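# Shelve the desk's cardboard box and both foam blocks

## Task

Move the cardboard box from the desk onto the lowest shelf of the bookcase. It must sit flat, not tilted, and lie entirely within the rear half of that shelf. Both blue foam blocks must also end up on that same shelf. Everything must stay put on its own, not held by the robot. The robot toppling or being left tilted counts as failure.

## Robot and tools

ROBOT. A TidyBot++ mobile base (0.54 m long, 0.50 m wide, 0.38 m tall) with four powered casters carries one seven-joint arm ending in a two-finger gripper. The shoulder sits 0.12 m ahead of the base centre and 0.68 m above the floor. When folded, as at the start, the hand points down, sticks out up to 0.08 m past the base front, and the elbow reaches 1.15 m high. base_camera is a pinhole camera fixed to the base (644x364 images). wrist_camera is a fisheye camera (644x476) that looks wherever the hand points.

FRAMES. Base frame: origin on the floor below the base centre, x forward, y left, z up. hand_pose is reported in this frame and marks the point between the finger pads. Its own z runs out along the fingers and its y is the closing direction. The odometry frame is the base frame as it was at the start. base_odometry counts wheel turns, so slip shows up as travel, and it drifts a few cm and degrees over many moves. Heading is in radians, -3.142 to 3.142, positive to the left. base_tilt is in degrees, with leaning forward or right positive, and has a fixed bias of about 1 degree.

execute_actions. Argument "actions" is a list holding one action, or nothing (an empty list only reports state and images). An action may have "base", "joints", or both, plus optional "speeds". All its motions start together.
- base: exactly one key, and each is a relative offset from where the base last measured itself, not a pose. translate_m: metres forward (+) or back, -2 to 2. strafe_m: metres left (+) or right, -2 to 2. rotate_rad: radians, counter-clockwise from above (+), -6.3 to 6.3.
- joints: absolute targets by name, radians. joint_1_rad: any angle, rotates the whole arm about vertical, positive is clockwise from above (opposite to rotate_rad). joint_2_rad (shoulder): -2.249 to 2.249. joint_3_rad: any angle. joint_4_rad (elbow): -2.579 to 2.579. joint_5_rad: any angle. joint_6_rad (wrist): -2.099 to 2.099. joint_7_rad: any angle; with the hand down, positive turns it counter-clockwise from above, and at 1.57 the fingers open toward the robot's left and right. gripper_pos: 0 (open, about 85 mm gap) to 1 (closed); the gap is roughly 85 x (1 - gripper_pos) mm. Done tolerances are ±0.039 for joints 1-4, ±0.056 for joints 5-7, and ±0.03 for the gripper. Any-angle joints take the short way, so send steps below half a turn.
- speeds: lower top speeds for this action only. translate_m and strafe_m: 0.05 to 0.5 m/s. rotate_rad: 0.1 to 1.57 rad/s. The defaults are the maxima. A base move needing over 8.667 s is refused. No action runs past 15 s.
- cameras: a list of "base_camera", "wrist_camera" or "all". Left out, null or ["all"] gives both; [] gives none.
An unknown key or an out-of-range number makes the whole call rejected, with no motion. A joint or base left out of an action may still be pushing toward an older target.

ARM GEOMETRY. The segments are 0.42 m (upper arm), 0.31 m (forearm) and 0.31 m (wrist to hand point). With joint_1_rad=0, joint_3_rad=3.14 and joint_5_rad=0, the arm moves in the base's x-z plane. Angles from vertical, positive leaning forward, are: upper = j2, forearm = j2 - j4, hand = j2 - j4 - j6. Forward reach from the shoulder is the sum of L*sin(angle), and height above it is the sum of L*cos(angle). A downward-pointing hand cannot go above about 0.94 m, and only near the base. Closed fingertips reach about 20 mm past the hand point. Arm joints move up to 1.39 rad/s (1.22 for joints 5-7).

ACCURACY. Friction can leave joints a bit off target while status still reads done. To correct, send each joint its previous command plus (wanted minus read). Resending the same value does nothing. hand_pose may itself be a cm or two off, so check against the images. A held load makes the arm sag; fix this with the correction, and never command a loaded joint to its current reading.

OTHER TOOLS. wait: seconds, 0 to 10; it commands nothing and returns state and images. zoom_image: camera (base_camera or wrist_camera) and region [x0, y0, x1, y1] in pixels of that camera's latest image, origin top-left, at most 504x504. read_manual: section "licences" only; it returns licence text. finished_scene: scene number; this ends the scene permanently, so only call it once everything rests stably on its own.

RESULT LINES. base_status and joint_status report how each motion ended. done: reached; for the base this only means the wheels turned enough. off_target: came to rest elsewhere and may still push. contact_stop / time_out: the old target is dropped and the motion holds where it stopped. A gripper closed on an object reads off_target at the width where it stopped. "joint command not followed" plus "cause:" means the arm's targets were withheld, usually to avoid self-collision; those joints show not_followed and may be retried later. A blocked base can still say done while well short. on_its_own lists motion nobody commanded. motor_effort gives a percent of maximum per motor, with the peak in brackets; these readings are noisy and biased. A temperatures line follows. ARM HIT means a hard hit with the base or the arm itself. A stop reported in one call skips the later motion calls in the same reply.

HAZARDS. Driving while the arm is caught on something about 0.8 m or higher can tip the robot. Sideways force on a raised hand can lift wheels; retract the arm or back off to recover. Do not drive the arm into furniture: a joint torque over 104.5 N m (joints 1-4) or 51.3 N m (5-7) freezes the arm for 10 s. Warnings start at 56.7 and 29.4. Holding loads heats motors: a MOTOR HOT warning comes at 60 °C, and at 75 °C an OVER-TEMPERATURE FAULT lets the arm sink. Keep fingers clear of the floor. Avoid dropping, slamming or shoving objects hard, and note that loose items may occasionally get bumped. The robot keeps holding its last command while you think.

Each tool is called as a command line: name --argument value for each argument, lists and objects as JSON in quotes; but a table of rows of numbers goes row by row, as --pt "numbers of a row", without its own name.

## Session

execute_actions --actions '[{"joints":{"joint_1_rad":1.2,"joint_2_rad":0,"joint_4_rad":-1.5,"joint_6_rad":-0.3}}]'

execute_actions --actions '[{"joints":{"joint_1_rad":-1.2}}]' --cameras '["wrist_camera"]'

execute_actions --actions '[{"joints":{"joint_1_rad":3.0}}]' --cameras '["wrist_camera"]'

Scene clock: 2.50 s.
Motor temperatures (°C, as the motors report them): [35 33 34 35 41 40 40]
base_odometry: x=+0.000 y=+0.000 heading=+0.000 (m, m, rad; odometry frame)
base_tilt: forward=+0.1 right=+0.2 (deg)
base_status: not commanded
joint_positions: joint_1_rad=+1.193 joint_2_rad=-0.024 joint_3_rad=+3.109 joint_4_rad=-1.513 joint_5_rad=-0.052 joint_6_rad=-0.320 joint_7_rad=+1.542 gripper_pos=+0.000
joint_status: all done
motor_effort: joint_1_rad=+1(2) joint_2_rad=-19(19) joint_3_rad=+2(3) joint_4_rad=+22(23) joint_5_rad=-1(0) joint_6_rad=+9(7) joint_7_rad=+0(0) (%)
hand_pose: x=+0.3666 y=-0.5523 z=+1.0552 quat_wxyz=(+0.313, +0.643, -0.452, +0.533) (m; base frame)
pictures: base_camera, wrist_camera
Images, in order (width x height): base_camera 644x364, wrist_camera 644x476.

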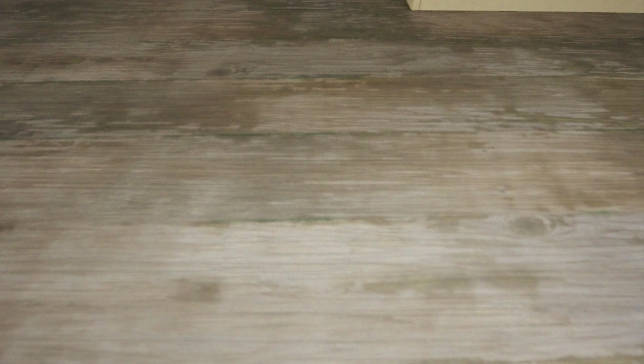

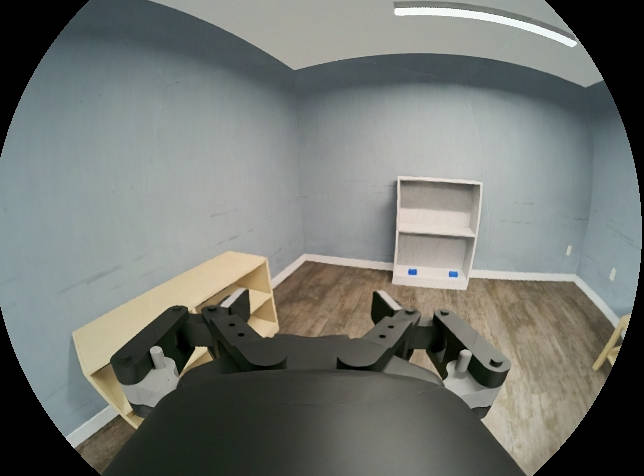

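Scene clock: 5.90 s.
Motor temperatures (°C, as the motors report them): [35 33 34 36 41 40 40]
base_odometry: x=+0.000 y=+0.000 heading=+0.000 (m, m, rad; odometry frame)
base_tilt: forward=+0.1 right=+0.1 (deg)
base_status: not commanded
joint_positions: joint_1_rad=-1.193 joint_2_rad=-0.015 joint_3_rad=+3.109 joint_4_rad=-1.513 joint_5_rad=-0.052 joint_6_rad=-0.320 joint_7_rad=+1.542 gripper_pos=+0.000
joint_status: all done
motor_effort: joint_1_rad=+0(1) joint_2_rad=-19(21) joint_3_rad=+1(0) joint_4_rad=+22(22) joint_5_rad=-1(1) joint_6_rad=+8(9) joint_7_rad=-1(1) (%)
hand_pose: x=+0.3190 y=+0.5749 z=+1.0496 quat_wxyz=(-0.378, +0.660, +0.432, +0.485) (m; base frame)
pictures: wrist_camera
Images, in order (width x height): wrist_camera 644x476.

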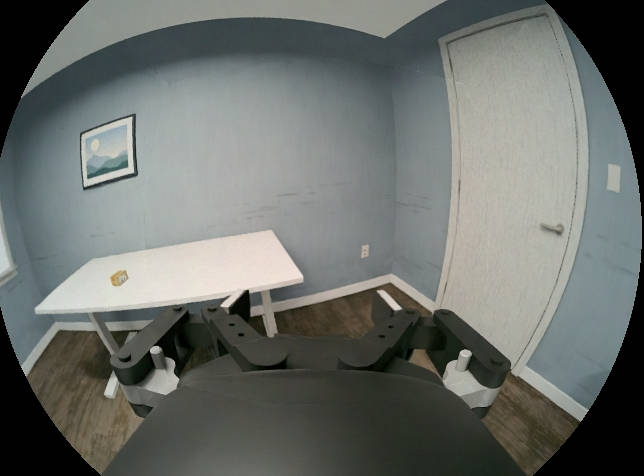

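Scene clock: 9.07 s.
Motor temperatures (°C, as the motors report them): [35 33 34 36 41 40 40]
base_odometry: x=+0.000 y=+0.000 heading=+0.000 (m, m, rad; odometry frame)
base_tilt: forward=+0.1 right=+0.1 (deg)
base_status: not commanded
joint_positions: joint_1_rad=-3.276 joint_2_rad=-0.015 joint_3_rad=+3.109 joint_4_rad=-1.513 joint_5_rad=-0.052 joint_6_rad=-0.320 joint_7_rad=+1.542 gripper_pos=+0.000
joint_status: all done
motor_effort: joint_1_rad=+1(3) joint_2_rad=-19(21) joint_3_rad=+2(3) joint_4_rad=+23(22) joint_5_rad=+0(1) joint_6_rad=+9(8) joint_7_rad=+1(0) (%)
hand_pose: x=-0.4802 y=-0.1075 z=+1.0495 quat_wxyz=(-0.609, -0.040, +0.788, -0.081) (m; base frame)
pictures: wrist_camera
Images, in order (width x height): wrist_camera 644x476.

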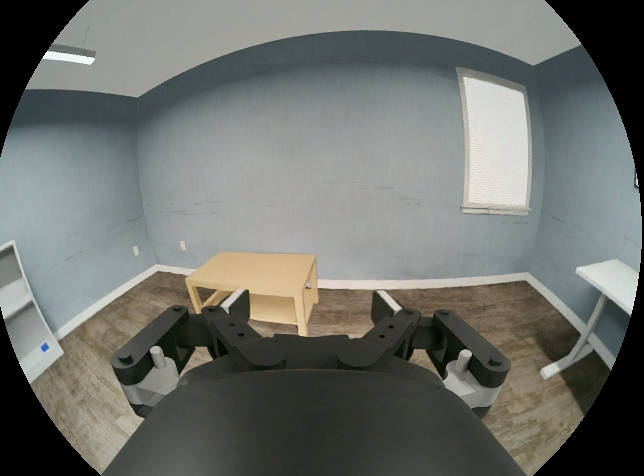

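execute_actions --actions '[{"base":{"rotate_rad":1.57},"joints":{"joint_1_rad":-2.0,"joint_6_rad":-0.7}}]' --cameras '[]'

execute_actions --actions '[{"joints":{"joint_1_rad":0.0}}]'

Scene clock: 12.07 s.
Motor temperatures (°C, as the motors report them): [35 33 34 36 41 40 40]
base_odometry: x=+0.000 y=+0.000 heading=+1.568 (m, m, rad; odometry frame)
base_tilt: forward=+0.1 right=+0.1 (deg)
base_status: done
joint_positions: joint_1_rad=-2.006 joint_2_rad=-0.015 joint_3_rad=+3.109 joint_4_rad=-1.512 joint_5_rad=-0.052 joint_6_rad=-0.677 joint_7_rad=+1.542 gripper_pos=+0.000
joint_status: all done
motor_effort: joint_1_rad=+1(3) joint_2_rad=-18(20) joint_3_rad=+1(3) joint_4_rad=+22(23) joint_5_rad=-1(1) joint_6_rad=+7(7) joint_7_rad=+1(0) (%)
hand_pose: x=-0.1455 y=+0.4972 z=+0.9491 quat_wxyz=(-0.411, +0.483, +0.742, +0.217) (m; base frame)
pictures: none
No camera images: the call's "cameras" was empty. Leave "cameras" out to get every camera's image.

Scene clock: 15.17 s.
Motor temperatures (°C, as the motors report them): [35 33 34 36 41 40 40]
base_odometry: x=+0.000 y=+0.000 heading=+1.568 (m, m, rad; odometry frame)
base_tilt: forward=+0.1 right=+0.1 (deg)
base_status: not commanded
joint_positions: joint_1_rad=-0.008 joint_2_rad=-0.015 joint_3_rad=+3.109 joint_4_rad=-1.512 joint_5_rad=-0.052 joint_6_rad=-0.677 joint_7_rad=+1.542 gripper_pos=+0.000
joint_status: all done
motor_effort: joint_1_rad=+1(1) joint_2_rad=-19(20) joint_3_rad=+2(0) joint_4_rad=+21(22) joint_5_rad=+0(1) joint_6_rad=+7(7) joint_7_rad=+1(1) (%)
hand_pose: x=+0.6811 y=+0.0344 z=+0.9491 quat_wxyz=(-0.040, +0.885, -0.005, +0.464) (m; base frame)
pictures: base_camera, wrist_camera
Images, in order (width x height): base_camera 644x364, wrist_camera 644x476.

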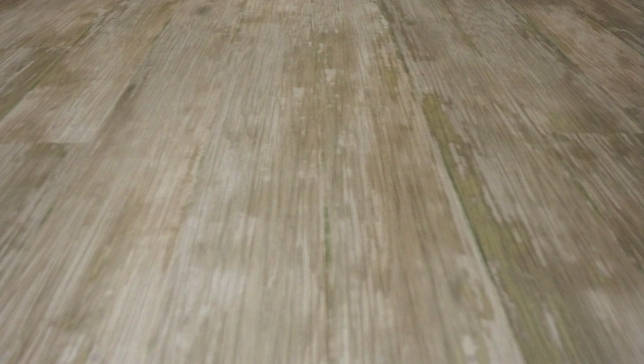

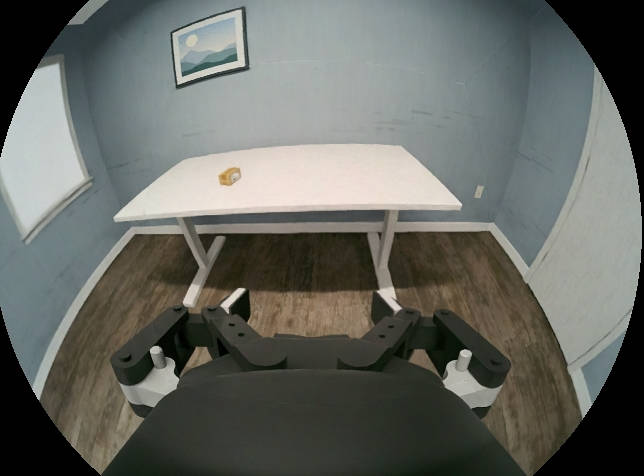

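execute_actions --actions '[{"base":{"strafe_m":0.12}}]' --cameras '[]'

execute_actions --actions '[{"base":{"translate_m":0.6},"joints":{"joint_1_rad":-0.3,"joint_2_rad":0.1,"joint_4_rad":-1.2,"joint_6_rad":-1.2}}]'

Scene clock: 17.20 s.
Motor temperatures (°C, as the motors report them): [35 33 34 36 41 40 40]
base_odometry: x=-0.120 y=+0.000 heading=+1.570 (m, m, rad; odometry frame)
base_tilt: forward=+0.1 right=+0.1 (deg)
base_status: done
joint_positions: joint_1_rad=-0.005 joint_2_rad=-0.015 joint_3_rad=+3.107 joint_4_rad=-1.512 joint_5_rad=-0.052 joint_6_rad=-0.678 joint_7_rad=+1.542 gripper_pos=+0.000
joint_status: not commanded
motor_effort: joint_1_rad=+2(3) joint_2_rad=-18(21) joint_3_rad=+2(4) joint_4_rad=+22(23) joint_5_rad=-1(1) joint_6_rad=+7(7) joint_7_rad=+0(1) (%)
hand_pose: x=+0.6811 y=+0.0337 z=+0.9490 quat_wxyz=(-0.039, +0.885, -0.005, +0.463) (m; base frame)
pictures: none
No camera images: the call's "cameras" was empty. Leave "cameras" out to get every camera's image.

Scene clock: 19.77 s.
Motor temperatures (°C, as the motors report them): [35 33 34 36 41 40 40]
base_odometry: x=-0.120 y=+0.600 heading=+1.570 (m, m, rad; odometry frame)
base_tilt: forward=+0.1 right=+0.1 (deg)
base_status: done
joint_positions: joint_1_rad=-0.295 joint_2_rad=+0.090 joint_3_rad=+3.107 joint_4_rad=-1.213 joint_5_rad=-0.052 joint_6_rad=-1.181 joint_7_rad=+1.542 gripper_pos=+0.000
joint_status: all done
motor_effort: joint_1_rad=+0(1) joint_2_rad=-22(24) joint_3_rad=+1(0) joint_4_rad=+20(23) joint_5_rad=-1(1) joint_6_rad=+5(9) joint_7_rad=+0(0) (%)
hand_pose: x=+0.6162 y=+0.1864 z=+0.9379 quat_wxyz=(-0.084, +0.936, +0.140, +0.312) (m; base frame)
pictures: base_camera, wrist_camera
Images, in order (width x height): base_camera 644x364, wrist_camera 644x476.

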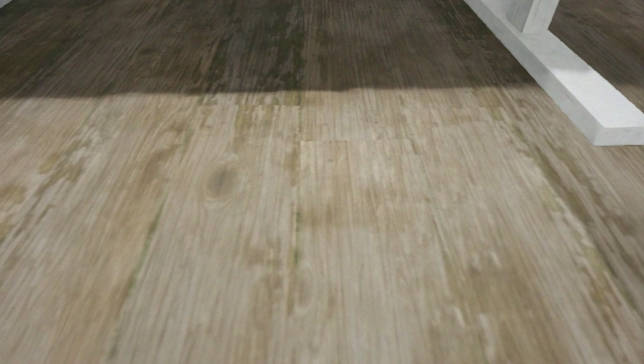

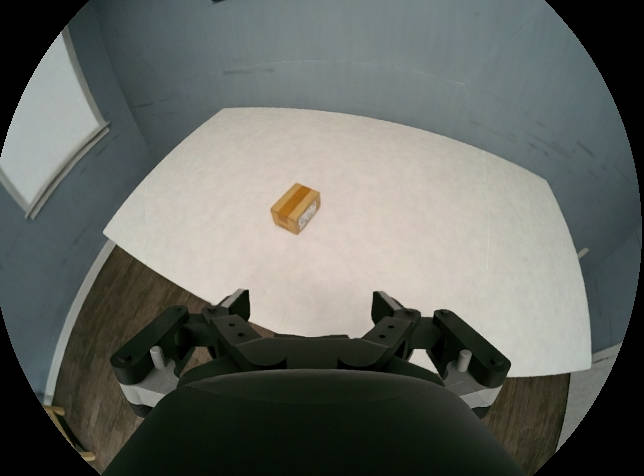

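execute_actions --actions '[{"base":{"strafe_m":0.15},"joints":{"joint_1_rad":-0.2,"joint_2_rad":0.35,"joint_4_rad":-0.75,"joint_6_rad":-1.95}}]' --cameras '[]'

execute_actions --actions '[{"base":{"translate_m":0.2}}]'

Scene clock: 23.23 s.
Motor temperatures (°C, as the motors report them): [35 33 34 36 41 40 40]
base_odometry: x=-0.270 y=+0.601 heading=+1.570 (m, m, rad; odometry frame)
base_tilt: forward=+0.1 right=+0.1 (deg)
base_status: done
joint_positions: joint_1_rad=-0.210 joint_2_rad=+0.332 joint_3_rad=+3.108 joint_4_rad=-0.765 joint_5_rad=-0.052 joint_6_rad=-1.931 joint_7_rad=+1.542 gripper_pos=+0.000
joint_status: all done
motor_effort: joint_1_rad=+1(2) joint_2_rad=-25(27) joint_3_rad=+1(1) joint_4_rad=+16(21) joint_5_rad=-1(2) joint_6_rad=+1(5) joint_7_rad=+0(1) (%)
hand_pose: x=+0.5539 y=+0.1220 z=+0.9145 quat_wxyz=(-0.037, +0.991, +0.117, +0.053) (m; base frame)
pictures: none
No camera images: the call's "cameras" was empty. Leave "cameras" out to get every camera's image.

Scene clock: 24.87 s.
Motor temperatures (°C, as the motors report them): [35 33 34 36 41 40 40]
base_odometry: x=-0.271 y=+0.801 heading=+1.571 (m, m, rad; odometry frame)
base_tilt: forward=+0.1 right=+0.1 (deg)
base_status: done
joint_positions: joint_1_rad=-0.209 joint_2_rad=+0.345 joint_3_rad=+3.108 joint_4_rad=-0.763 joint_5_rad=-0.052 joint_6_rad=-1.932 joint_7_rad=+1.542 gripper_pos=+0.000
joint_status: not commanded
motor_effort: joint_1_rad=+0(2) joint_2_rad=-27(29) joint_3_rad=+1(1) joint_4_rad=+16(17) joint_5_rad=-1(2) joint_6_rad=+1(1) joint_7_rad=+0(1) (%)
hand_pose: x=+0.5571 y=+0.1220 z=+0.9091 quat_wxyz=(-0.036, +0.992, +0.116, +0.046) (m; base frame)
pictures: base_camera, wrist_camera
Images, in order (width x height): base_camera 644x364, wrist_camera 644x476.

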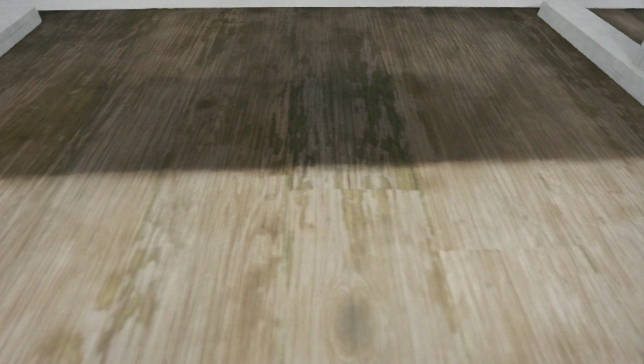

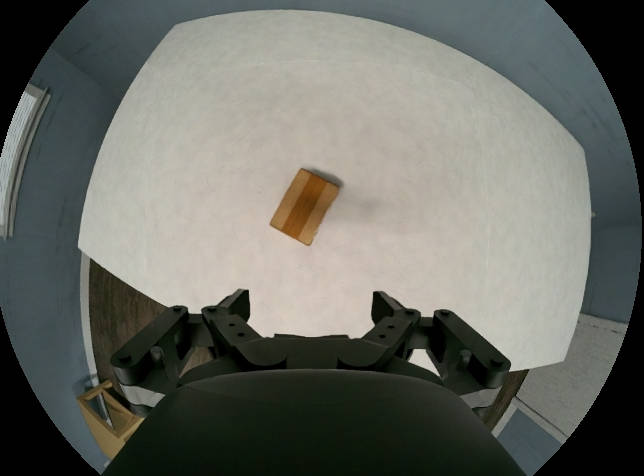

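execute_actions --actions '[{"joints":{"joint_1_rad":-0.22,"joint_2_rad":0.6,"joint_4_rad":-0.72,"joint_6_rad":-1.84,"joint_7_rad":1.11}}]' --cameras '["wrist_camera"]'

Scene clock: 27.33 s.
Motor temperatures (°C, as the motors report them): [35 33 34 36 41 40 40]
base_odometry: x=-0.271 y=+0.801 heading=+1.571 (m, m, rad; odometry frame)
base_tilt: forward=+0.1 right=+0.1 (deg)
base_status: not commanded
joint_positions: joint_1_rad=-0.209 joint_2_rad=+0.605 joint_3_rad=+3.108 joint_4_rad=-0.734 joint_5_rad=-0.052 joint_6_rad=-1.859 joint_7_rad=+1.131 gripper_pos=+0.000
joint_status: all done
motor_effort: joint_1_rad=+1(0) joint_2_rad=-34(38) joint_3_rad=+0(0) joint_4_rad=+17(18) joint_5_rad=-1(1) joint_6_rad=-1(2) joint_7_rad=+1(1) (%)
hand_pose: x=+0.6279 y=+0.1382 z=+0.7901 quat_wxyz=(-0.023, +0.995, -0.094, -0.038) (m; base frame)
pictures: wrist_camera
Images, in order (width x height): wrist_camera 644x476.

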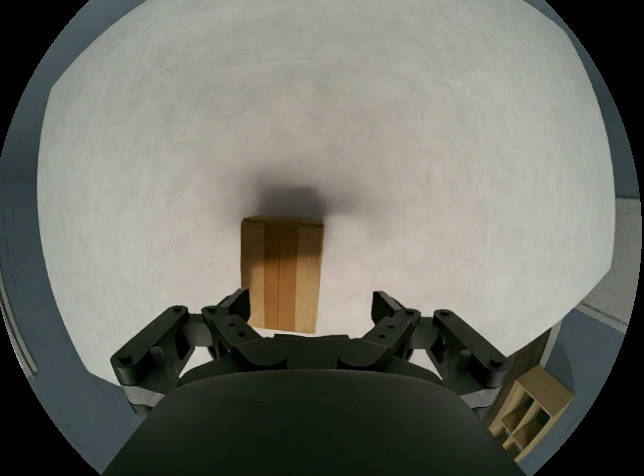

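execute_actions --actions '[{"base":{"strafe_m":0.022}}]' --cameras '[]'

execute_actions --actions '[{"joints":{"joint_2_rad":0.69,"joint_6_rad":-1.76}}]' --cameras '["wrist_camera"]'

execute_actions --actions '[{"joints":{"gripper_pos":1}}]' --cameras '["wrist_camera"]'

Scene clock: 28.73 s.
Motor temperatures (°C, as the motors report them): [35 33 34 36 41 40 40]
base_odometry: x=-0.293 y=+0.801 heading=+1.570 (m, m, rad; odometry frame)
base_tilt: forward=+0.1 right=+0.1 (deg)
base_status: done
joint_positions: joint_1_rad=-0.221 joint_2_rad=+0.605 joint_3_rad=+3.108 joint_4_rad=-0.734 joint_5_rad=-0.052 joint_6_rad=-1.859 joint_7_rad=+1.131 gripper_pos=+0.000
joint_status: not commanded
motor_effort: joint_1_rad=+1(3) joint_2_rad=-34(36) joint_3_rad=+1(1) joint_4_rad=+16(17) joint_5_rad=-1(2) joint_6_rad=-1(2) joint_7_rad=-1(0) (%)
hand_pose: x=+0.6263 y=+0.1443 z=+0.7902 quat_wxyz=(-0.023, +0.995, -0.088, -0.038) (m; base frame)
pictures: none
No camera images: the call's "cameras" was empty. Leave "cameras" out to get every camera's image.

Scene clock: 29.73 s.
Motor temperatures (°C, as the motors report them): [35 33 34 36 41 40 40]
base_odometry: x=-0.293 y=+0.801 heading=+1.570 (m, m, rad; odometry frame)
base_tilt: forward=+0.1 right=+0.1 (deg)
base_status: not commanded
joint_positions: joint_1_rad=-0.221 joint_2_rad=+0.682 joint_3_rad=+3.108 joint_4_rad=-0.732 joint_5_rad=-0.052 joint_6_rad=-1.780 joint_7_rad=+1.131 gripper_pos=+0.000
joint_status: all done
motor_effort: joint_1_rad=+1(0) joint_2_rad=-36(39) joint_3_rad=+1(0) joint_4_rad=+17(17) joint_5_rad=-1(1) joint_6_rad=-1(1) joint_7_rad=+0(0) (%)
hand_pose: x=+0.6572 y=+0.1522 z=+0.7481 quat_wxyz=(-0.025, +0.995, -0.091, -0.037) (m; base frame)
pictures: wrist_camera
Images, in order (width x height): wrist_camera 644x476.

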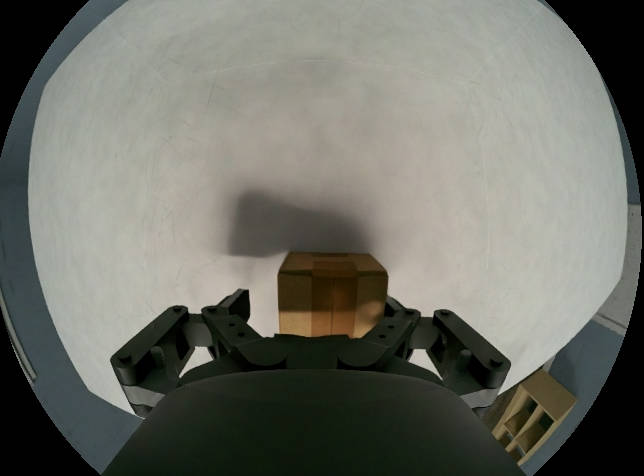

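Scene clock: 30.83 s.
Motor temperatures (°C, as the motors report them): [35 33 34 36 41 40 40]
base_odometry: x=-0.293 y=+0.801 heading=+1.570 (m, m, rad; odometry frame)
base_tilt: forward=+0.1 right=+0.1 (deg)
base_status: not commanded
joint_positions: joint_1_rad=-0.221 joint_2_rad=+0.682 joint_3_rad=+3.108 joint_4_rad=-0.726 joint_5_rad=-0.052 joint_6_rad=-1.780 joint_7_rad=+1.131 gripper_pos=+0.346
joint_status: gripper_pos off_target (ended at +0.346, target +1.000)
motor_effort: joint_1_rad=+1(1) joint_2_rad=-35(39) joint_3_rad=+0(0) joint_4_rad=+16(17) joint_5_rad=-1(2) joint_6_rad=+1(1) joint_7_rad=+0(1) (%)
hand_pose: x=+0.6586 y=+0.1526 z=+0.7494 quat_wxyz=(-0.026, +0.995, -0.091, -0.034) (m; base frame)
pictures: wrist_camera
Images, in order (width x height): wrist_camera 644x476.

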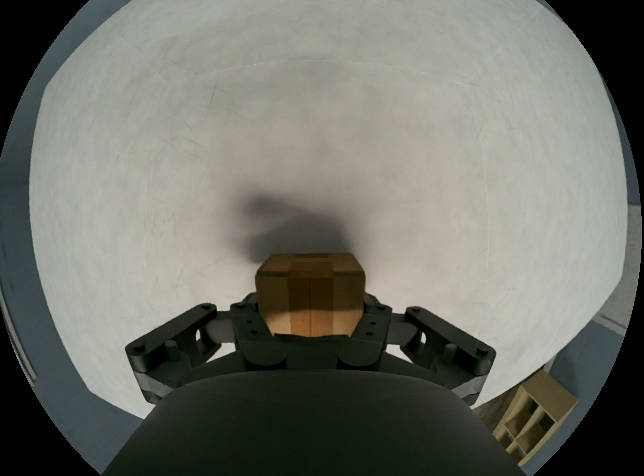

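execute_actions --actions '[{"joints":{"joint_2_rad":0.4,"joint_6_rad":-2.0}}]' --cameras '[]'

execute_actions --actions '[{"base":{"translate_m":-0.8}}]' --cameras '[]'

execute_actions --actions '[{"base":{"rotate_rad":3.14},"joints":{"joint_1_rad":0,"joint_7_rad":-0.03},"speeds":{"rotate_rad":1.0}}]' --cameras '[]'

execute_actions --actions '[{"base":{"translate_m":1.2},"joints":{"joint_2_rad":1.2,"joint_4_rad":-0.5,"joint_6_rad":-0.6,"joint_7_rad":1.54}}]'

Scene clock: 34.23 s.
Motor temperatures (°C, as the motors report them): [35 33 34 36 41 40 40]
base_odometry: x=-0.293 y=+0.801 heading=+1.570 (m, m, rad; odometry frame)
base_tilt: forward=+0.1 right=+0.1 (deg)
base_status: not commanded
joint_positions: joint_1_rad=-0.221 joint_2_rad=+0.398 joint_3_rad=+3.108 joint_4_rad=-0.725 joint_5_rad=-0.052 joint_6_rad=-1.983 joint_7_rad=+1.131 gripper_pos=+0.346
joint_status: all done
motor_effort: joint_1_rad=+1(1) joint_2_rad=-28(41) joint_3_rad=+1(0) joint_4_rad=+16(18) joint_5_rad=-1(1) joint_6_rad=+0(2) joint_7_rad=+0(1) (%)
hand_pose: x=+0.5579 y=+0.1270 z=+0.8955 quat_wxyz=(-0.034, +0.996, -0.083, +0.007) (m; base frame)
pictures: none
No camera images: the call's "cameras" was empty. Leave "cameras" out to get every camera's image.

Scene clock: 37.20 s.
Motor temperatures (°C, as the motors report them): [35 33 34 36 41 40 40]
base_odometry: x=-0.293 y=+0.001 heading=+1.570 (m, m, rad; odometry frame)
base_tilt: forward=+0.1 right=+0.1 (deg)
base_status: done
joint_positions: joint_1_rad=-0.221 joint_2_rad=+0.400 joint_3_rad=+3.108 joint_4_rad=-0.725 joint_5_rad=-0.052 joint_6_rad=-1.983 joint_7_rad=+1.131 gripper_pos=+0.346
joint_status: not commanded
motor_effort: joint_1_rad=+1(2) joint_2_rad=-26(32) joint_3_rad=+1(0) joint_4_rad=+16(17) joint_5_rad=-1(2) joint_6_rad=+1(1) joint_7_rad=+0(1) (%)
hand_pose: x=+0.5584 y=+0.1268 z=+0.8946 quat_wxyz=(-0.034, +0.996, -0.083, +0.005) (m; base frame)
pictures: none
No camera images: the call's "cameras" was empty. Leave "cameras" out to get every camera's image.

Scene clock: 41.47 s.
Motor temperatures (°C, as the motors report them): [35 33 34 36 41 40 40]
base_odometry: x=-0.293 y=+0.001 heading=-1.574 (m, m, rad; odometry frame)
base_tilt: forward=+0.1 right=+0.1 (deg)
base_status: done
joint_positions: joint_1_rad=-0.006 joint_2_rad=+0.400 joint_3_rad=+3.108 joint_4_rad=-0.725 joint_5_rad=-0.052 joint_6_rad=-1.983 joint_7_rad=-0.022 gripper_pos=+0.346
joint_status: all done
motor_effort: joint_1_rad=+1(3) joint_2_rad=-28(30) joint_3_rad=+1(1) joint_4_rad=+16(16) joint_5_rad=-1(3) joint_6_rad=+0(0) joint_7_rad=+0(0) (%)
hand_pose: x=+0.5753 y=+0.0303 z=+0.8946 quat_wxyz=(-0.033, +0.720, -0.694, -0.011) (m; base frame)
pictures: none
No camera images: the call's "cameras" was empty. Leave "cameras" out to get every camera's image.

Scene clock: 45.23 s.
Motor temperatures (°C, as the motors report them): [35 33 34 36 41 40 40]
base_odometry: x=-0.295 y=-1.199 heading=-1.573 (m, m, rad; odometry frame)
base_tilt: forward=+0.1 right=+0.1 (deg)
base_status: done
joint_positions: joint_1_rad=-0.006 joint_2_rad=+1.205 joint_3_rad=+3.108 joint_4_rad=-0.518 joint_5_rad=-0.052 joint_6_rad=-0.622 joint_7_rad=+1.520 gripper_pos=+0.346
joint_status: all done
motor_effort: joint_1_rad=+0(1) joint_2_rad=-54(56) joint_3_rad=+0(0) joint_4_rad=+22(23) joint_5_rad=+0(1) joint_6_rad=+7(7) joint_7_rad=+0(0) (%)
hand_pose: x=+1.0446 y=+0.0308 z=+0.5680 quat_wxyz=(-0.050, +0.921, -0.035, +0.386) (m; base frame)
pictures: base_camera, wrist_camera
Images, in order (width x height): base_camera 644x364, wrist_camera 644x476.

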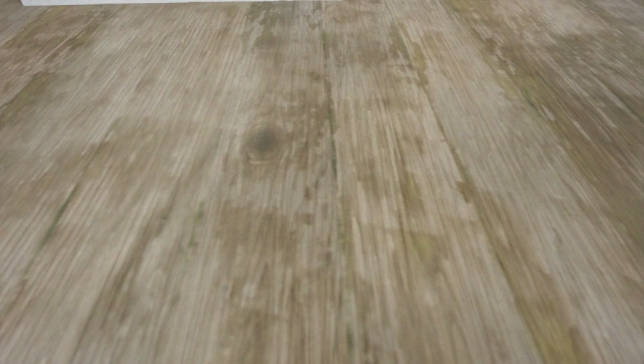

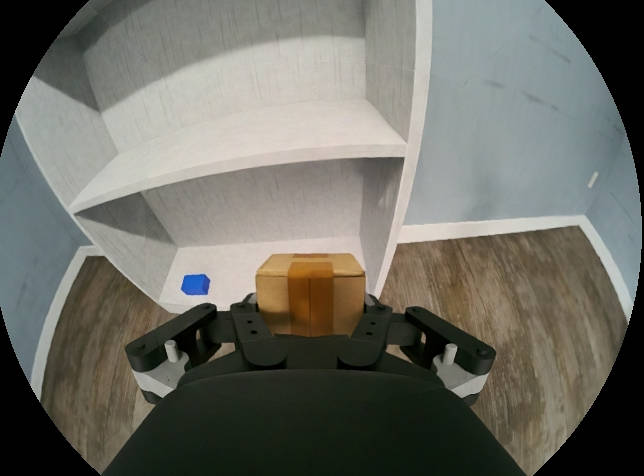

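execute_actions --actions '[{"base":{"strafe_m":0.33},"joints":{"joint_2_rad":1.8,"joint_4_rad":-0.1,"joint_6_rad":-1.24,"joint_7_rad":-0.03}}]' --cameras '[]'

execute_actions --actions '[{"base":{"translate_m":0.3},"speeds":{"translate_m":0.2}}]'

Scene clock: 48.07 s.
Motor temperatures (°C, as the motors report them): [35 34 34 36 41 40 40]
base_odometry: x=+0.035 y=-1.200 heading=-1.573 (m, m, rad; odometry frame)
base_tilt: forward=+0.1 right=+0.1 (deg)
base_status: done
joint_positions: joint_1_rad=-0.007 joint_2_rad=+1.800 joint_3_rad=+3.108 joint_4_rad=-0.118 joint_5_rad=-0.052 joint_6_rad=-1.222 joint_7_rad=-0.011 gripper_pos=+0.346
joint_status: all done
motor_effort: joint_1_rad=+1(6) joint_2_rad=-49(55) joint_3_rad=+0(1) joint_4_rad=+16(23) joint_5_rad=-2(1) joint_6_rad=+0(6) joint_7_rad=+0(0) (%)
hand_pose: x=+0.8253 y=+0.0333 z=+0.1698 quat_wxyz=(-0.029, +0.696, -0.717, -0.028) (m; base frame)
pictures: none
No camera images: the call's "cameras" was empty. Leave "cameras" out to get every camera's image.

Scene clock: 50.30 s.
Motor temperatures (°C, as the motors report them): [35 34 34 36 41 40 40]
base_odometry: x=+0.035 y=-1.500 heading=-1.573 (m, m, rad; odometry frame)
base_tilt: forward=+0.1 right=+0.1 (deg)
base_status: done
joint_positions: joint_1_rad=-0.007 joint_2_rad=+1.800 joint_3_rad=+3.108 joint_4_rad=-0.115 joint_5_rad=-0.052 joint_6_rad=-1.223 joint_7_rad=-0.011 gripper_pos=+0.346
joint_status: not commanded
motor_effort: joint_1_rad=+0(1) joint_2_rad=-50(52) joint_3_rad=+0(0) joint_4_rad=+17(18) joint_5_rad=-1(2) joint_6_rad=+0(1) joint_7_rad=+0(0) (%)
hand_pose: x=+0.8257 y=+0.0331 z=+0.1702 quat_wxyz=(-0.030, +0.696, -0.717, -0.028) (m; base frame)
pictures: base_camera, wrist_camera
Images, in order (width x height): base_camera 644x364, wrist_camera 644x476.

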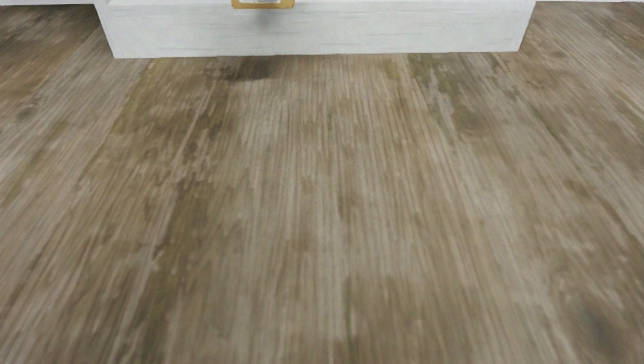

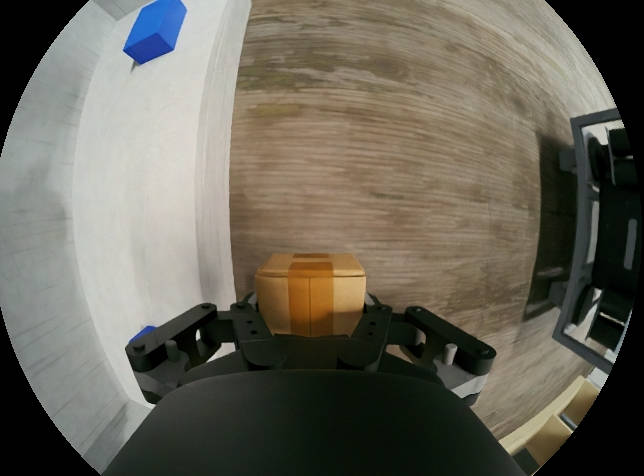

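execute_actions --actions '[{"base":{"translate_m":0.24},"speeds":{"translate_m":0.1}}]'

execute_actions --actions '[{"joints":{"joint_2_rad":1.86,"joint_6_rad":-1.17}}]'

Scene clock: 53.70 s.
Motor temperatures (°C, as the motors report them): [35 34 34 36 41 40 40]
base_odometry: x=+0.035 y=-1.740 heading=-1.572 (m, m, rad; odometry frame)
base_tilt: forward=+0.1 right=+0.1 (deg)
base_status: done
joint_positions: joint_1_rad=-0.006 joint_2_rad=+1.800 joint_3_rad=+3.108 joint_4_rad=-0.114 joint_5_rad=-0.052 joint_6_rad=-1.224 joint_7_rad=-0.011 gripper_pos=+0.346
joint_status: not commanded
motor_effort: joint_1_rad=+1(6) joint_2_rad=-49(51) joint_3_rad=+0(0) joint_4_rad=+17(18) joint_5_rad=-2(1) joint_6_rad=+0(1) joint_7_rad=+0(0) (%)
hand_pose: x=+0.8261 y=+0.0323 z=+0.1705 quat_wxyz=(-0.030, +0.696, -0.717, -0.028) (m; base frame)
pictures: base_camera, wrist_camera
Images, in order (width x height): base_camera 644x364, wrist_camera 644x476.

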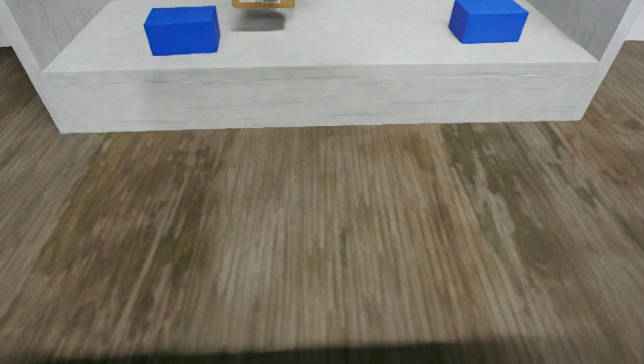

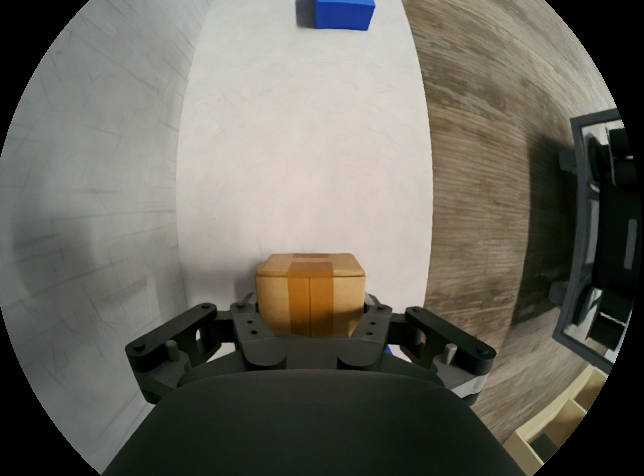

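Scene clock: 54.63 s.
Motor temperatures (°C, as the motors report them): [35 34 34 36 41 40 40]
base_odometry: x=+0.035 y=-1.740 heading=-1.572 (m, m, rad; odometry frame)
base_tilt: forward=+0.1 right=+0.1 (deg)
base_status: not commanded
joint_positions: joint_1_rad=-0.006 joint_2_rad=+1.857 joint_3_rad=+3.108 joint_4_rad=-0.112 joint_5_rad=-0.052 joint_6_rad=-1.191 joint_7_rad=-0.011 gripper_pos=+0.346
joint_status: all done
motor_effort: joint_1_rad=+1(1) joint_2_rad=-48(51) joint_3_rad=+0(0) joint_4_rad=+16(17) joint_5_rad=-1(1) joint_6_rad=+1(1) joint_7_rad=+0(1) (%)
hand_pose: x=+0.8071 y=+0.0319 z=+0.1314 quat_wxyz=(-0.022, +0.694, -0.719, -0.035) (m; base frame)
pictures: base_camera, wrist_camera
Images, in order (width x height): base_camera 644x364, wrist_camera 644x476.

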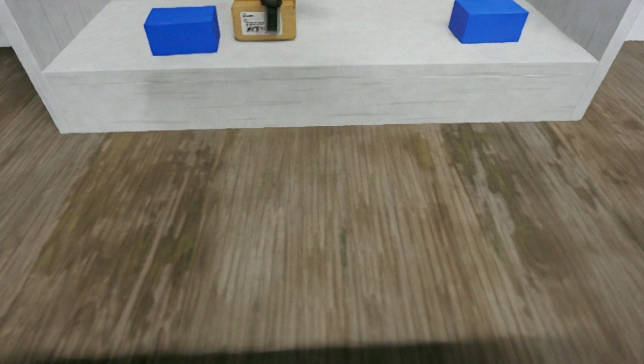

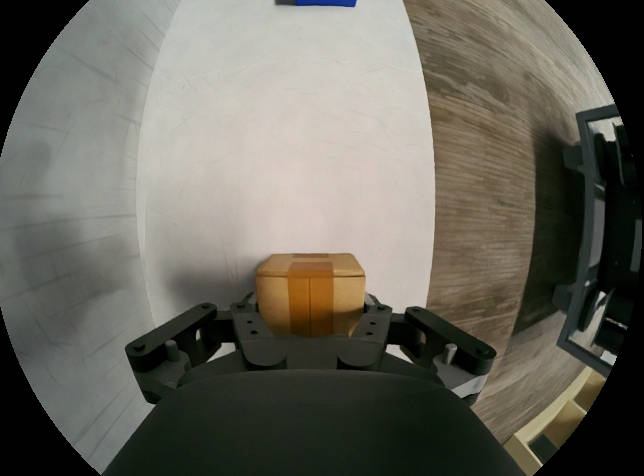

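execute_actions --actions '[{"base":{"translate_m":0.08},"joints":{"joint_2_rad":1.84},"speeds":{"translate_m":0.06}}]'

execute_actions --actions '[{"joints":{"joint_2_rad":1.87,"gripper_pos":0.15}}]' --cameras '[]'

execute_actions --actions '[{"joints":{"joint_2_rad":1.74,"joint_6_rad":-1.3}}]'

Scene clock: 56.90 s.
Motor temperatures (°C, as the motors report them): [35 34 34 36 41 40 40]
base_odometry: x=+0.035 y=-1.820 heading=-1.571 (m, m, rad; odometry frame)
base_tilt: forward=+0.1 right=+0.1 (deg)
base_status: done
joint_positions: joint_1_rad=-0.005 joint_2_rad=+1.855 joint_3_rad=+3.108 joint_4_rad=-0.112 joint_5_rad=-0.052 joint_6_rad=-1.190 joint_7_rad=-0.011 gripper_pos=+0.346
joint_status: all done
motor_effort: joint_1_rad=+1(5) joint_2_rad=-49(50) joint_3_rad=+0(0) joint_4_rad=+16(17) joint_5_rad=-1(2) joint_6_rad=+1(1) joint_7_rad=+0(0) (%)
hand_pose: x=+0.8085 y=+0.0313 z=+0.1327 quat_wxyz=(-0.023, +0.694, -0.719, -0.034) (m; base frame)
pictures: base_camera, wrist_camera
Images, in order (width x height): base_camera 644x364, wrist_camera 644x476.

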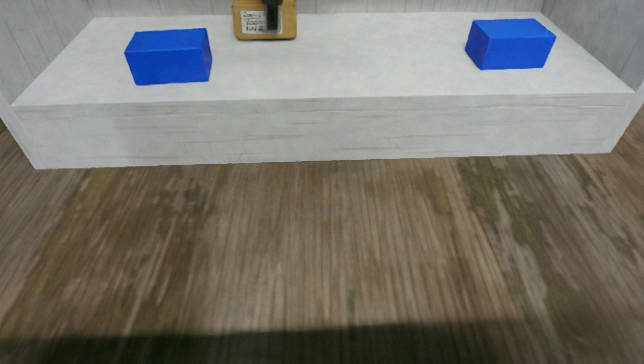

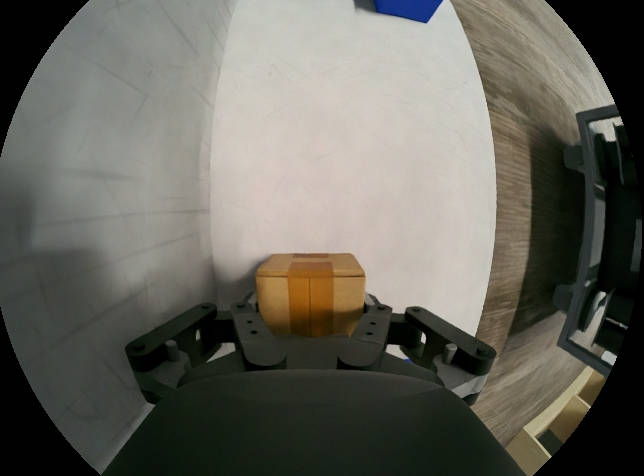

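Scene clock: 57.93 s.
Motor temperatures (°C, as the motors report them): [35 34 34 36 41 40 40]
base_odometry: x=+0.035 y=-1.820 heading=-1.571 (m, m, rad; odometry frame)
base_tilt: forward=+0.1 right=+0.1 (deg)
base_status: not commanded
joint_positions: joint_1_rad=-0.005 joint_2_rad=+1.859 joint_3_rad=+3.108 joint_4_rad=-0.110 joint_5_rad=-0.052 joint_6_rad=-1.189 joint_7_rad=-0.011 gripper_pos=+0.150
joint_status: all done
motor_effort: joint_1_rad=+1(2) joint_2_rad=-47(49) joint_3_rad=+0(1) joint_4_rad=+15(16) joint_5_rad=-1(1) joint_6_rad=+0(0) joint_7_rad=+0(0) (%)
hand_pose: x=+0.8070 y=+0.0313 z=+0.1303 quat_wxyz=(-0.022, +0.694, -0.719, -0.035) (m; base frame)
pictures: none
No camera images: the call's "cameras" was empty. Leave "cameras" out to get every camera's image.

Scene clock: 58.93 s.
Motor temperatures (°C, as the motors report them): [35 34 34 36 41 40 40]
base_odometry: x=+0.035 y=-1.820 heading=-1.571 (m, m, rad; odometry frame)
base_tilt: forward=+0.1 right=+0.1 (deg)
base_status: not commanded
joint_positions: joint_1_rad=-0.005 joint_2_rad=+1.848 joint_3_rad=+3.108 joint_4_rad=-0.110 joint_5_rad=-0.052 joint_6_rad=-1.278 joint_7_rad=-0.011 gripper_pos=+0.150
joint_status: joint_2_rad off_target (ended at +1.848, target +1.740); the others done
motor_effort: joint_1_rad=+1(0) joint_2_rad=-66(67) joint_3_rad=-1(2) joint_4_rad=+19(20) joint_5_rad=-1(1) joint_6_rad=-1(3) joint_7_rad=+0(0) (%)
hand_pose: x=+0.7858 y=+0.0318 z=+0.1396 quat_wxyz=(+0.005, +0.695, -0.717, -0.062) (m; base frame)
pictures: base_camera, wrist_camera
Images, in order (width x height): base_camera 644x364, wrist_camera 644x476.

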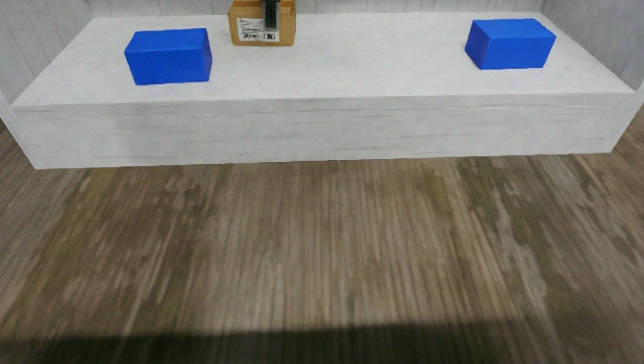

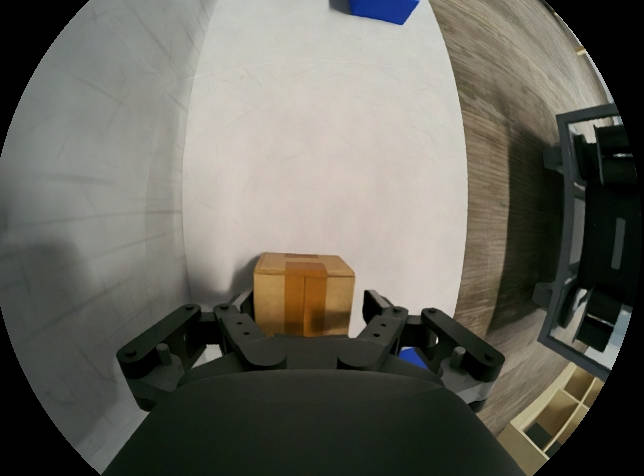

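execute_actions --actions '[{"joints":{"joint_2_rad":1.87,"joint_6_rad":-1.15,"gripper_pos":0}}]' --cameras '[]'

execute_actions --actions '[{"base":{"strafe_m":-0.12},"speeds":{"strafe_m":0.1}}]' --cameras '["base_camera"]'

execute_actions --actions '[{"base":{"translate_m":-0.1},"joints":{"gripper_pos":1}}]' --cameras '[]'

execute_actions --actions '[{"base":{"strafe_m":0.12}}]' --cameras '["base_camera"]'

execute_actions --actions '[{"base":{"translate_m":0.09},"speeds":{"translate_m":0.06}}]'

Scene clock: 60.73 s.
Motor temperatures (°C, as the motors report them): [35 34 34 36 41 40 40]
base_odometry: x=+0.035 y=-1.820 heading=-1.571 (m, m, rad; odometry frame)
base_tilt: forward=+0.1 right=+0.1 (deg)
base_status: not commanded
joint_positions: joint_1_rad=-0.005 joint_2_rad=+1.851 joint_3_rad=+3.108 joint_4_rad=-0.111 joint_5_rad=-0.052 joint_6_rad=-1.185 joint_7_rad=-0.011 gripper_pos=+0.000
joint_status: all done
motor_effort: joint_1_rad=+1(1) joint_2_rad=-48(66) joint_3_rad=+0(1) joint_4_rad=+17(20) joint_5_rad=-1(1) joint_6_rad=+1(6) joint_7_rad=+0(0) (%)
hand_pose: x=+0.8125 y=+0.0313 z=+0.1357 quat_wxyz=(-0.026, +0.694, -0.719, -0.031) (m; base frame)
pictures: none
No camera images: the call's "cameras" was empty. Leave "cameras" out to get every camera's image.

Scene clock: 62.47 s.
Motor temperatures (°C, as the motors report them): [35 34 34 36 41 40 40]
base_odometry: x=-0.085 y=-1.821 heading=-1.571 (m, m, rad; odometry frame)
base_tilt: forward=+0.1 right=+0.2 (deg)
base_status: done
joint_positions: joint_1_rad=-0.001 joint_2_rad=+1.855 joint_3_rad=+3.108 joint_4_rad=-0.111 joint_5_rad=-0.052 joint_6_rad=-1.180 joint_7_rad=-0.011 gripper_pos=+0.000
joint_status: not commanded
motor_effort: joint_1_rad=+1(5) joint_2_rad=-49(49) joint_3_rad=+0(0) joint_4_rad=+17(18) joint_5_rad=-1(2) joint_6_rad=+1(3) joint_7_rad=+0(1) (%)
hand_pose: x=+0.8124 y=+0.0285 z=+0.1334 quat_wxyz=(-0.027, +0.693, -0.720, -0.030) (m; base frame)
pictures: base_camera
Images, in order (width x height): base_camera 644x364.

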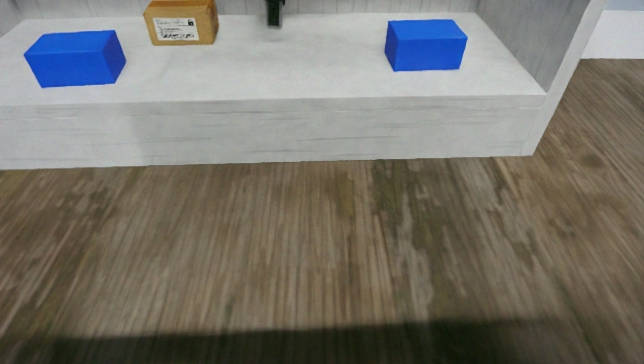

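Scene clock: 63.70 s.
Motor temperatures (°C, as the motors report them): [35 34 34 36 41 40 40]
base_odometry: x=-0.085 y=-1.721 heading=-1.571 (m, m, rad; odometry frame)
base_tilt: forward=+0.1 right=+0.1 (deg)
base_status: done
joint_positions: joint_1_rad=-0.001 joint_2_rad=+1.858 joint_3_rad=+3.108 joint_4_rad=-0.108 joint_5_rad=-0.052 joint_6_rad=-1.169 joint_7_rad=-0.011 gripper_pos=+0.999
joint_status: all done
motor_effort: joint_1_rad=+1(1) joint_2_rad=-47(49) joint_3_rad=+0(0) joint_4_rad=+16(17) joint_5_rad=-1(1) joint_6_rad=+1(1) joint_7_rad=+0(0) (%)
hand_pose: x=+0.8153 y=+0.0283 z=+0.1318 quat_wxyz=(-0.031, +0.692, -0.721, -0.026) (m; base frame)
pictures: none
No camera images: the call's "cameras" was empty. Leave "cameras" out to get every camera's image.

Scene clock: 65.27 s.
Motor temperatures (°C, as the motors report them): [35 34 34 36 41 40 40]
base_odometry: x=+0.035 y=-1.720 heading=-1.571 (m, m, rad; odometry frame)
base_tilt: forward=+0.1 right=+0.1 (deg)
base_status: done
joint_positions: joint_1_rad=-0.005 joint_2_rad=+1.858 joint_3_rad=+3.108 joint_4_rad=-0.108 joint_5_rad=-0.052 joint_6_rad=-1.169 joint_7_rad=-0.011 gripper_pos=+0.999
joint_status: not commanded
motor_effort: joint_1_rad=+0(5) joint_2_rad=-47(48) joint_3_rad=+0(0) joint_4_rad=+16(16) joint_5_rad=-1(2) joint_6_rad=+0(0) joint_7_rad=+0(0) (%)
hand_pose: x=+0.8153 y=+0.0308 z=+0.1318 quat_wxyz=(-0.031, +0.694, -0.719, -0.026) (m; base frame)
pictures: base_camera
Images, in order (width x height): base_camera 644x364.

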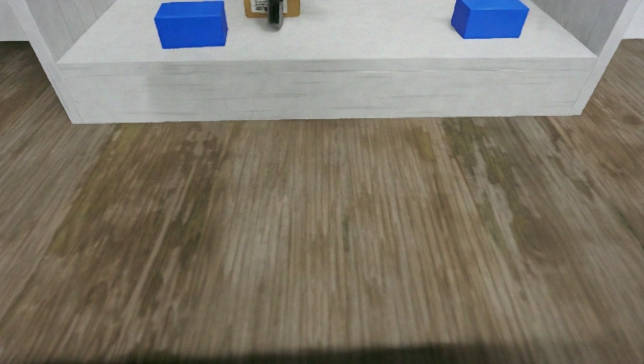

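Scene clock: 67.20 s.
Motor temperatures (°C, as the motors report them): [35 34 34 36 41 40 40]
base_odometry: x=+0.035 y=-1.810 heading=-1.570 (m, m, rad; odometry frame)
base_tilt: forward=+0.1 right=+0.1 (deg)
base_status: done
joint_positions: joint_1_rad=-0.005 joint_2_rad=+1.858 joint_3_rad=+3.108 joint_4_rad=-0.108 joint_5_rad=-0.052 joint_6_rad=-1.169 joint_7_rad=-0.011 gripper_pos=+0.999
joint_status: not commanded
motor_effort: joint_1_rad=+2(1) joint_2_rad=-44(49) joint_3_rad=+1(0) joint_4_rad=+15(17) joint_5_rad=-1(1) joint_6_rad=+2(4) joint_7_rad=+0(0) (%)
hand_pose: x=+0.8152 y=+0.0308 z=+0.1317 quat_wxyz=(-0.031, +0.694, -0.719, -0.026) (m; base frame)
pictures: base_camera, wrist_camera
Images, in order (width x height): base_camera 644x364, wrist_camera 644x476.

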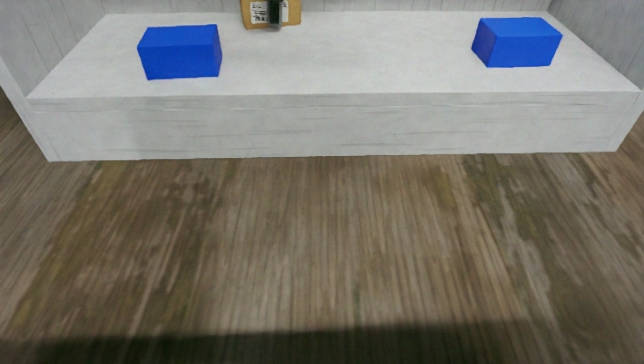

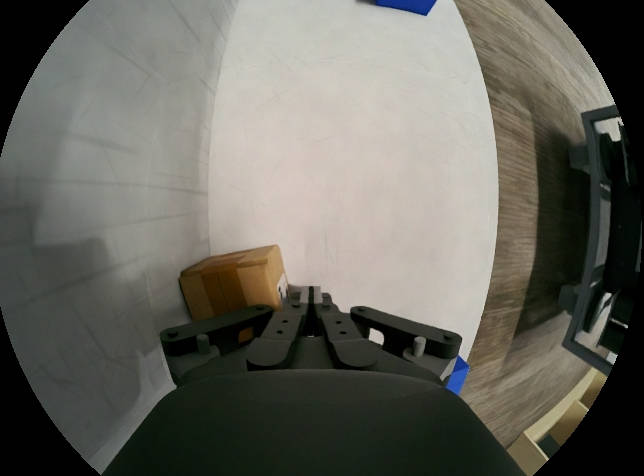

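Near the wall; a touch more, then withdraw.

execute_actions --actions '[{"base":{"translate_m":0.015},"speeds":{"translate_m":0.05}}]' --cameras '[]'

execute_actions --actions '[{"base":{"translate_m":-0.3}}]'

finished_scene --scene 2

Scene clock: 68.30 s.
Motor temperatures (°C, as the motors report them): [35 34 34 36 41 40 40]
base_odometry: x=+0.035 y=-1.825 heading=-1.570 (m, m, rad; odometry frame)
base_tilt: forward=+0.1 right=+0.1 (deg)
base_status: done
joint_positions: joint_1_rad=-0.008 joint_2_rad=+1.856 joint_3_rad=+3.108 joint_4_rad=-0.108 joint_5_rad=-0.052 joint_6_rad=-1.196 joint_7_rad=-0.011 gripper_pos=+0.999
joint_status: not commanded
motor_effort: joint_1_rad=+3(6) joint_2_rad=-44(47) joint_3_rad=+2(0) joint_4_rad=+17(20) joint_5_rad=+0(2) joint_6_rad=+5(11) joint_7_rad=+0(1) (%)
hand_pose: x=+0.8079 y=+0.0333 z=+0.1335 quat_wxyz=(-0.022, +0.695, -0.718, -0.035) (m; base frame)
pictures: none
No camera images: the call's "cameras" was empty. Leave "cameras" out to get every camera's image.

Scene clock: 70.23 s.
Motor temperatures (°C, as the motors report them): [35 34 34 36 41 40 40]
base_odometry: x=+0.035 y=-1.525 heading=-1.570 (m, m, rad; odometry frame)
base_tilt: forward=+0.1 right=+0.1 (deg)
base_status: done
joint_positions: joint_1_rad=-0.003 joint_2_rad=+1.860 joint_3_rad=+3.108 joint_4_rad=-0.104 joint_5_rad=-0.052 joint_6_rad=-1.167 joint_7_rad=-0.011 gripper_pos=+0.999
joint_status: not commanded
motor_effort: joint_1_rad=+1(4) joint_2_rad=-47(49) joint_3_rad=+0(0) joint_4_rad=+16(17) joint_5_rad=-1(1) joint_6_rad=-1(5) joint_7_rad=+0(0) (%)
hand_pose: x=+0.8162 y=+0.0298 z=+0.1316 quat_wxyz=(-0.032, +0.693, -0.720, -0.025) (m; base frame)
pictures: base_camera, wrist_camera
Images, in order (width x height): base_camera 644x364, wrist_camera 644x476.

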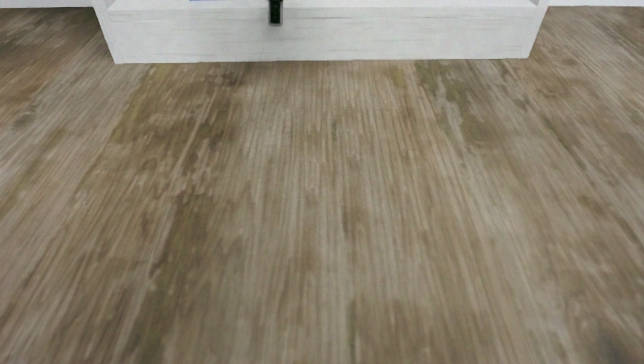

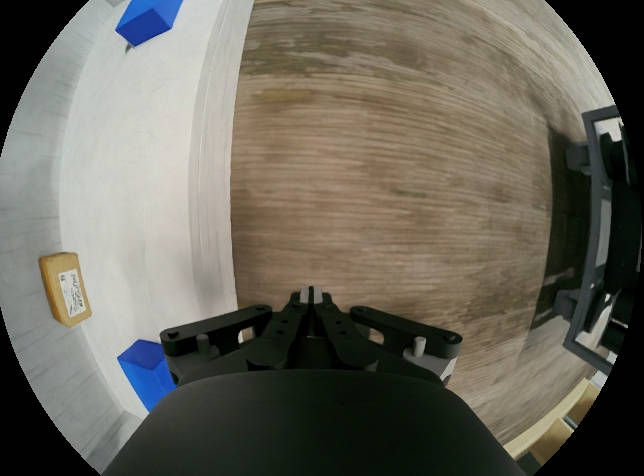

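The scene is finished: the task was done.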